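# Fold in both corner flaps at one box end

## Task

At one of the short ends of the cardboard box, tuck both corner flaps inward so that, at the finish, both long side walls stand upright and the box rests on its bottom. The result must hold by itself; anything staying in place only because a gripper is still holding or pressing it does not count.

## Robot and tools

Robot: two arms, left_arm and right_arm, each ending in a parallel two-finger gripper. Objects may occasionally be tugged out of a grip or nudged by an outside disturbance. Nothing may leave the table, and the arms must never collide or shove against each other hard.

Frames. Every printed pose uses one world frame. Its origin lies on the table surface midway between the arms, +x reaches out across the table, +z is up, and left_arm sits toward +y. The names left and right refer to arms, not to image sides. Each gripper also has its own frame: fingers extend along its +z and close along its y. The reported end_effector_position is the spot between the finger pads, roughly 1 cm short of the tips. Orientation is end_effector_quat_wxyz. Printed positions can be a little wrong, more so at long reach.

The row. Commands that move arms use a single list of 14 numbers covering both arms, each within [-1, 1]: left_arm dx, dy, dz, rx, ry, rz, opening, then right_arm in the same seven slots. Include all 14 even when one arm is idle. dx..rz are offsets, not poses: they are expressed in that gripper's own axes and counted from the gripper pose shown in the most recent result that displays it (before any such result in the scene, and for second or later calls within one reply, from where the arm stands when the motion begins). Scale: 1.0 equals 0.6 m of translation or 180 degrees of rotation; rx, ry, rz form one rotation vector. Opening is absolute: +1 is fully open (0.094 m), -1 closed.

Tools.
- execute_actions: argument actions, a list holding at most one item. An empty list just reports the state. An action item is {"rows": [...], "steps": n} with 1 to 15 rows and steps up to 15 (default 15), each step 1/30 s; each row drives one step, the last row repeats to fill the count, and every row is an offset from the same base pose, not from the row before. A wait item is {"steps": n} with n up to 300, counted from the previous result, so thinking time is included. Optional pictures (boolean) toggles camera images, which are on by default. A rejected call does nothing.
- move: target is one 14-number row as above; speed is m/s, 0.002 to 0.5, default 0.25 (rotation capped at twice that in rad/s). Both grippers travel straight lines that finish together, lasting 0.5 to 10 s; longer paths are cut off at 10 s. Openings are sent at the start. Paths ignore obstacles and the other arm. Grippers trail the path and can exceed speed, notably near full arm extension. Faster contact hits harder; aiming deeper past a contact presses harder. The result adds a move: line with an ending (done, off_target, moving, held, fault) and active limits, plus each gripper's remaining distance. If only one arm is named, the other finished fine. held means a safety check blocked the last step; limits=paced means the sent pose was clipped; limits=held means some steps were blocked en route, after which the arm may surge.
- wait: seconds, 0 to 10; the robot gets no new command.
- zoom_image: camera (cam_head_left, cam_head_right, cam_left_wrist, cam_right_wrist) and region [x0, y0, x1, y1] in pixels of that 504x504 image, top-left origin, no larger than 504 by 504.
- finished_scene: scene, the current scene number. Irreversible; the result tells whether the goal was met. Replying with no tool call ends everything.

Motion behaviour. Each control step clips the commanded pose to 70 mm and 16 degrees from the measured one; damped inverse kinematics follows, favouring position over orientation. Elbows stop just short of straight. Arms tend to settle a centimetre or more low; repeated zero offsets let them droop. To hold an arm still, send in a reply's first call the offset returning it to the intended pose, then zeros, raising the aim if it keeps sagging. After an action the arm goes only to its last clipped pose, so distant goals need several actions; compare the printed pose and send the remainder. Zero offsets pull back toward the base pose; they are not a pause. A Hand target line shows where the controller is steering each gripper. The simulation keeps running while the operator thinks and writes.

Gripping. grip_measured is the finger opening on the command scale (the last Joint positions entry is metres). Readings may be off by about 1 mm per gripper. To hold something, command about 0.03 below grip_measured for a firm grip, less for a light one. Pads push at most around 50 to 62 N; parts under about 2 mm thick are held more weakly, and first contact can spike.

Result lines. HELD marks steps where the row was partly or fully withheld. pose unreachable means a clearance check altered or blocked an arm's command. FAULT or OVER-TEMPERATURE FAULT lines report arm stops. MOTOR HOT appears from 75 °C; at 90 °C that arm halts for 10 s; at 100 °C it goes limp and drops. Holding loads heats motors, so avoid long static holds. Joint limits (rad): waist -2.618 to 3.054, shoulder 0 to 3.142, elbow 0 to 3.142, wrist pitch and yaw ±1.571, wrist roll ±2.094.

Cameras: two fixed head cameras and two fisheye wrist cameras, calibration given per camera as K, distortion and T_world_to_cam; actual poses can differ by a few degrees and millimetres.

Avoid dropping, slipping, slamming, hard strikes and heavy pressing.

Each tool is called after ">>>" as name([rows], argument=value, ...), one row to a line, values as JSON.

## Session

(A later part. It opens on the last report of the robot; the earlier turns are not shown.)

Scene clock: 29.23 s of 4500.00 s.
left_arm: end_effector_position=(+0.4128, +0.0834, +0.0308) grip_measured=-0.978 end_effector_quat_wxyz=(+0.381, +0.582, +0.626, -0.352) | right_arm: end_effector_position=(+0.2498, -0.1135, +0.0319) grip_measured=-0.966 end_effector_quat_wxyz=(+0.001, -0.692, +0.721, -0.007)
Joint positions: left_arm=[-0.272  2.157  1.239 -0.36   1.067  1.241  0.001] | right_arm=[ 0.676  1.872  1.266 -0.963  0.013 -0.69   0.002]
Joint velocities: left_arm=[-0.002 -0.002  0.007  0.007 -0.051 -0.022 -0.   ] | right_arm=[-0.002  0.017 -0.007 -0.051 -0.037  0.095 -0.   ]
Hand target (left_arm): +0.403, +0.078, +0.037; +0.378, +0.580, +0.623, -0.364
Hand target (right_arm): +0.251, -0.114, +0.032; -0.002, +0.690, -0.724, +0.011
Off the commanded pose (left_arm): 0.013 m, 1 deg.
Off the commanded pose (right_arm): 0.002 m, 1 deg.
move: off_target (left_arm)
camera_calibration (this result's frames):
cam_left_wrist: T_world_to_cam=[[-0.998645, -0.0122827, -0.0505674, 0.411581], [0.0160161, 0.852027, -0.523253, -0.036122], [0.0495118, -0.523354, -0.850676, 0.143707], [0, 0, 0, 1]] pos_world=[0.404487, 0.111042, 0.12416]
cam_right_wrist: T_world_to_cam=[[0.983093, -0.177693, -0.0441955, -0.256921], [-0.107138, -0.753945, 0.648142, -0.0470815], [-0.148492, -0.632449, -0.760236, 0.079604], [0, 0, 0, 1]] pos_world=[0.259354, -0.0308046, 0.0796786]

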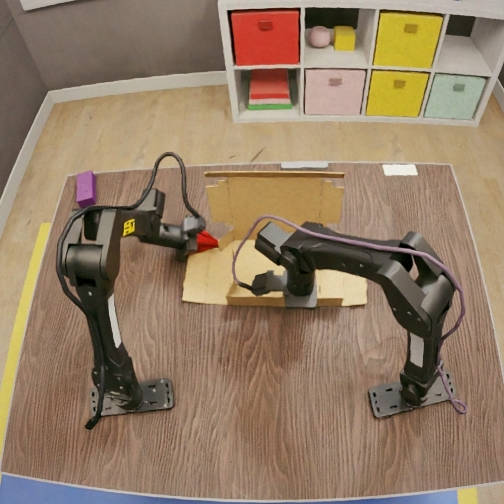

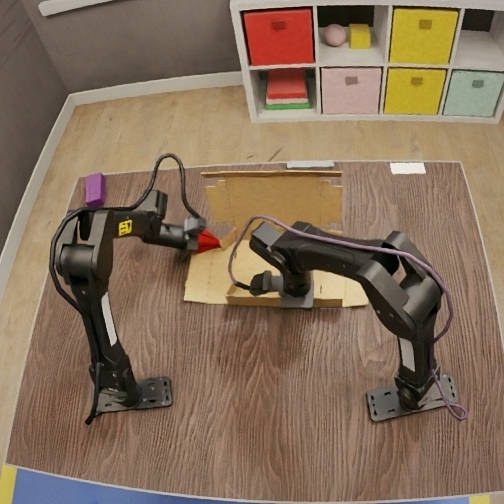

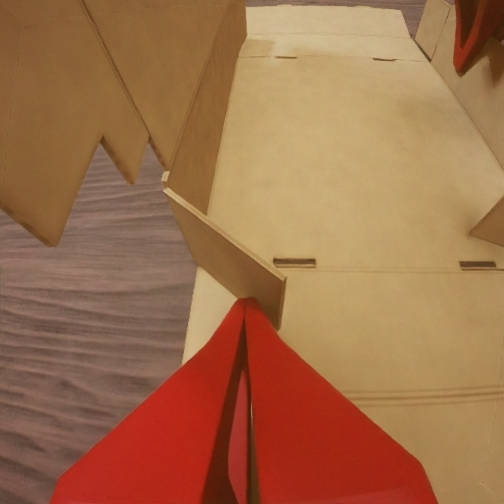

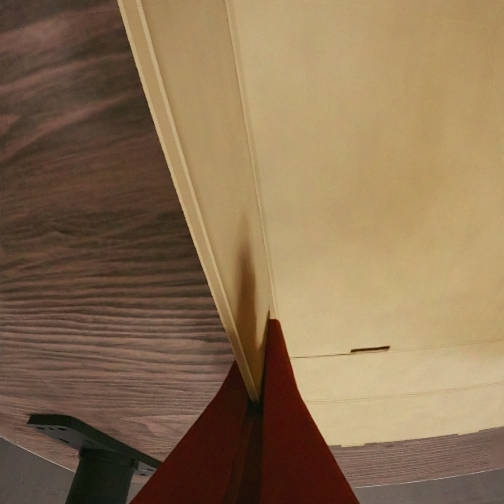

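>>> move(target=[-0.035,-0.03,0.052,0,0,0,-1,0,0,0,0,0,0,-1], speed=0.04)

>>> move(target=[0.0,-0.08,-0.16,0,0,0,-1,0,0,0,0,0,0,0.0], speed=0.1)

>>> move(target=[-0.03,0,-0.03,0,0,0,-1,0.03,0,-0.13,0,0,0,0.0], speed=0.12)

Scene clock: 33.87 s of 4500.00 s.
left_arm: end_effector_position=(+0.4051, +0.0503, +0.0265) grip_measured=-0.978 end_effector_quat_wxyz=(+0.378, +0.582, +0.632, -0.344) | right_arm: end_effector_position=(+0.2495, -0.1138, +0.0319) grip_measured=-0.966 end_effector_quat_wxyz=(+0.000, -0.692, +0.722, -0.007)
Joint positions: left_arm=[-0.366  2.126  1.156 -0.153  1.013  1.06   0.001] | right_arm=[ 0.676  1.872  1.266 -0.965  0.013 -0.689  0.002]
Joint velocities: left_arm=[-0.007  0.002  0.002 -0.022 -0.007 -0.066  0.001] | right_arm=[-0.002 -0.027 -0.027  0.007  0.022 -0.022  0.001]
Hand target (left_arm): +0.397, +0.045, +0.034; +0.380, +0.583, +0.626, -0.353
Hand target (right_arm): +0.250, -0.113, +0.032; -0.001, +0.692, -0.721, +0.007
Off the commanded pose (left_arm): 0.013 m, 1 deg.
Off the commanded pose (right_arm): 0.000 m, 0 deg.
After step 90, 0.30 s passed at rest.
move: off_target (left_arm)
camera_calibration (this result's frames):
cam_left_wrist: T_world_to_cam=[[-0.998392, -0.0226463, -0.0519736, 0.403657], [0.00692527, 0.861172, -0.508267, -0.00720379], [0.0562685, -0.507809, -0.85963, 0.119879], [0, 0, 0, 1]] pos_world=[0.396312, 0.0762205, 0.120369]
cam_right_wrist: T_world_to_cam=[[0.9829, -0.178506, -0.0451896, -0.256685], [-0.10689, -0.752948, 0.649342, -0.0473681], [-0.149937, -0.633408, -0.759153, 0.079551], [0, 0, 0, 1]] pos_world=[0.259161, -0.0310974, 0.07955]

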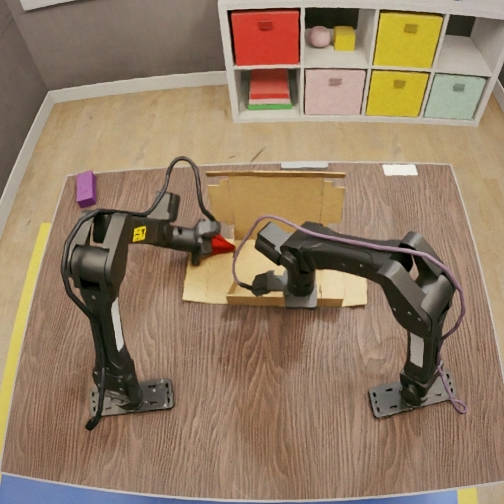

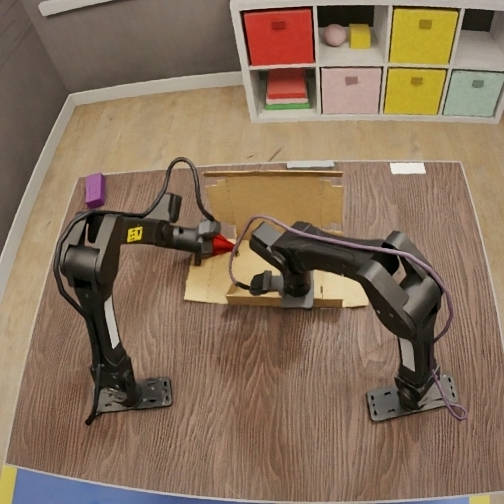

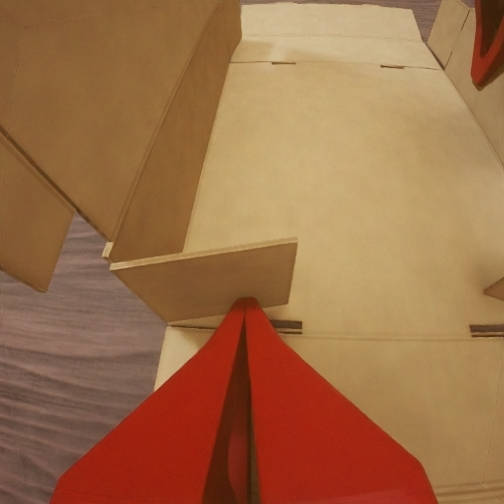

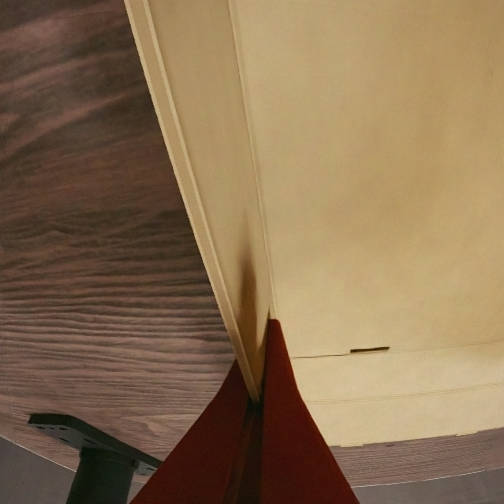

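Scene clock: 35.60 s of 4500.00 s.
left_arm: end_effector_position=(+0.3547, +0.1304, +0.0655) grip_measured=-0.978 end_effector_quat_wxyz=(+0.373, +0.585, +0.637, -0.335) | right_arm: end_effector_position=(+0.2495, -0.1138, +0.0319) grip_measured=-0.002 end_effector_quat_wxyz=(+0.000, -0.692, +0.722, -0.007)
Joint positions: left_arm=[-0.153  1.904  1.056 -0.619  1.047  1.463  0.001] | right_arm=[ 0.676  1.872  1.266 -0.965  0.013 -0.689  0.047]
Joint velocities: left_arm=[-0.017 -0.007  0.007 -0.022 -0.022 -0.081  0.001] | right_arm=[ 0.012  0.002  0.002 -0.095  0.066  0.007  0.001]
Hand target (left_arm): +0.350, +0.130, +0.072; +0.380, +0.581, +0.633, -0.343
Hand target (right_arm): +0.249, -0.114, +0.032; -0.000, +0.692, -0.722, +0.007
Off the commanded pose (left_arm): 0.008 m, 1 deg.
Off the commanded pose (right_arm): 0.000 m, 0 deg.
move: done
camera_calibration (this result's frames):
cam_left_wrist: T_world_to_cam=[[-0.998033, -0.0267665, -0.0566975, 0.357951], [0.00432535, 0.872746, -0.488155, -0.0579374], [0.0625488, -0.48744, -0.870913, 0.192827], [0, 0, 0, 1]] pos_world=[0.345436, 0.154138, 0.159948]
cam_right_wrist: T_world_to_cam=[[0.9829, -0.178506, -0.0451896, -0.256685], [-0.10689, -0.752948, 0.649342, -0.0473681], [-0.149937, -0.633408, -0.759153, 0.079551], [0, 0, 0, 1]] pos_world=[0.259161, -0.0310974, 0.07955]

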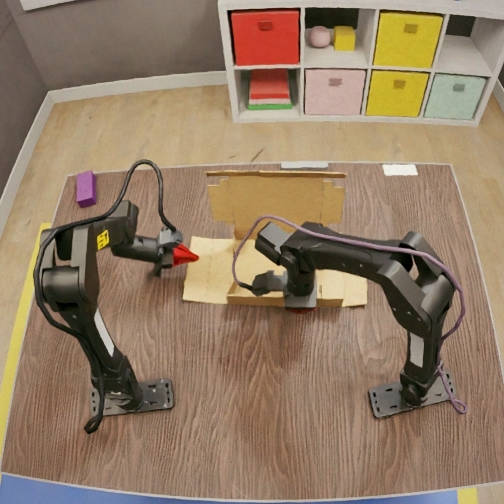

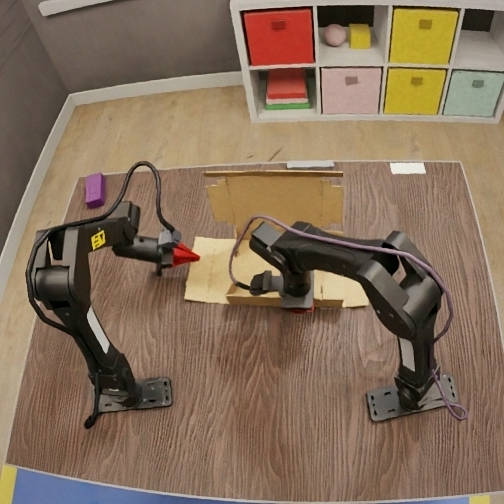

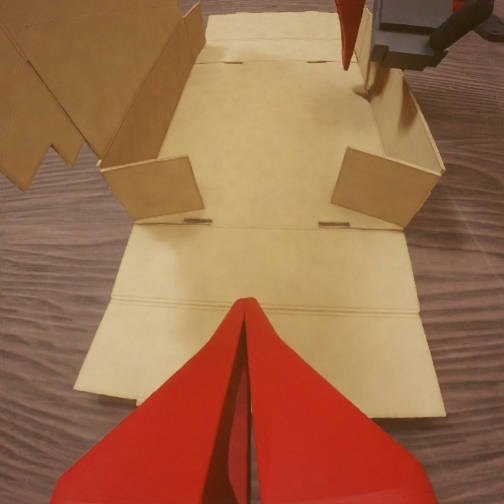

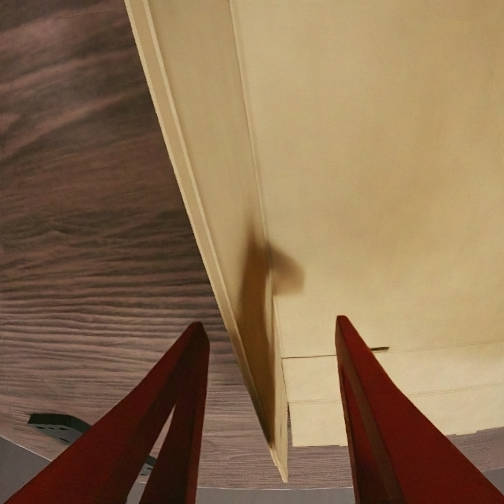

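Scene clock: 36.87 s of 4500.00 s.
left_arm: end_effector_position=(+0.3456, +0.1339, +0.0766) grip_measured=-0.978 end_effector_quat_wxyz=(+0.359, +0.580, +0.644, -0.347) | right_arm: end_effector_position=(+0.2415, -0.1333, +0.1007) grip_measured=-0.002 end_effector_quat_wxyz=(-0.011, -0.691, +0.722, -0.007)
Joint positions: left_arm=[-0.142  1.877  1.076 -0.732  1.045  1.493  0.001] | right_arm=[ 0.653  1.757  1.401 -1.237  0.013 -0.71   0.047]
Joint velocities: left_arm=[-0.002 -0.017 -0.022  0.022 -0.051  0.007 -0.   ] | right_arm=[-0.022 -0.002 -0.032 -0.095 -0.022  0.007 -0.   ]
Hand target (left_arm): +0.353, +0.137, +0.090; +0.373, +0.585, +0.637, -0.335
Hand target (right_arm): +0.246, -0.132, +0.110; -0.000, +0.692, -0.722, +0.007
Off the commanded pose (left_arm): 0.016 m, 2 deg.
Off the commanded pose (right_arm): 0.012 m, 1 deg.
move: off_target (left_arm, right_arm)
camera_calibration (this result's frames):
cam_left_wrist: T_world_to_cam=[[-0.999605, -0.0230761, -0.0160446, 0.346511], [-0.0123655, 0.873733, -0.486249, -0.0500342], [0.0252394, -0.485858, -0.873673, 0.217568], [0, 0, 0, 1]] pos_world=[0.340264, 0.15742, 0.171314]
cam_right_wrist: T_world_to_cam=[[0.981747, -0.181546, -0.0566832, -0.248164], [-0.0990662, -0.742546, 0.662428, -0.109411], [-0.162351, -0.644721, -0.746978, 0.11854], [0, 0, 0, 1]] pos_world=[0.25204, -0.049871, 0.146957]

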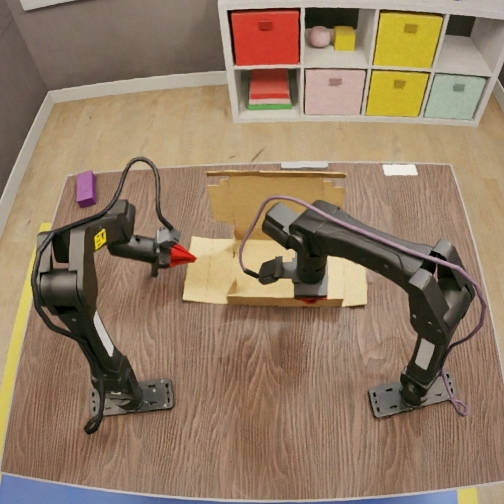

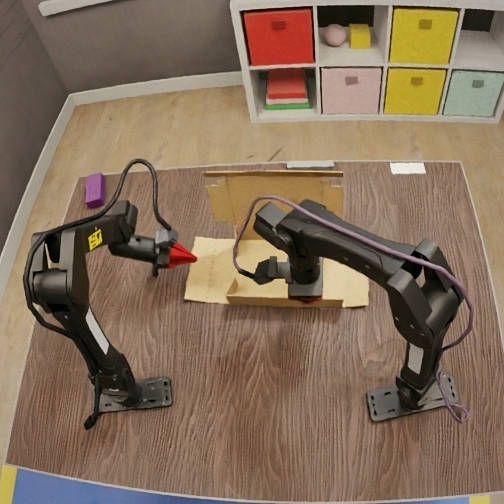

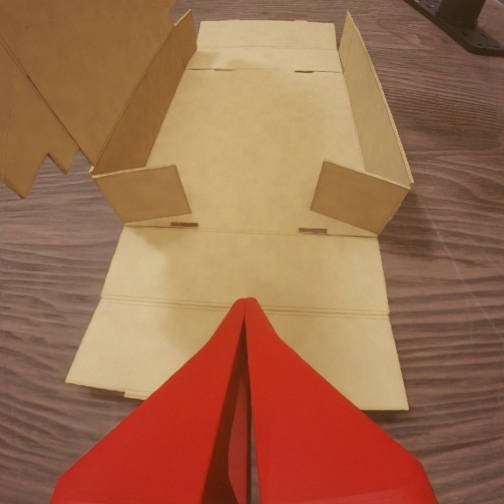

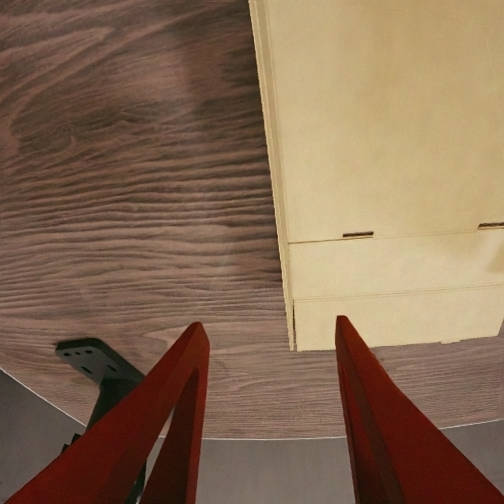

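>>> finished_scene(scene=2)

The scene is finished: the task was done.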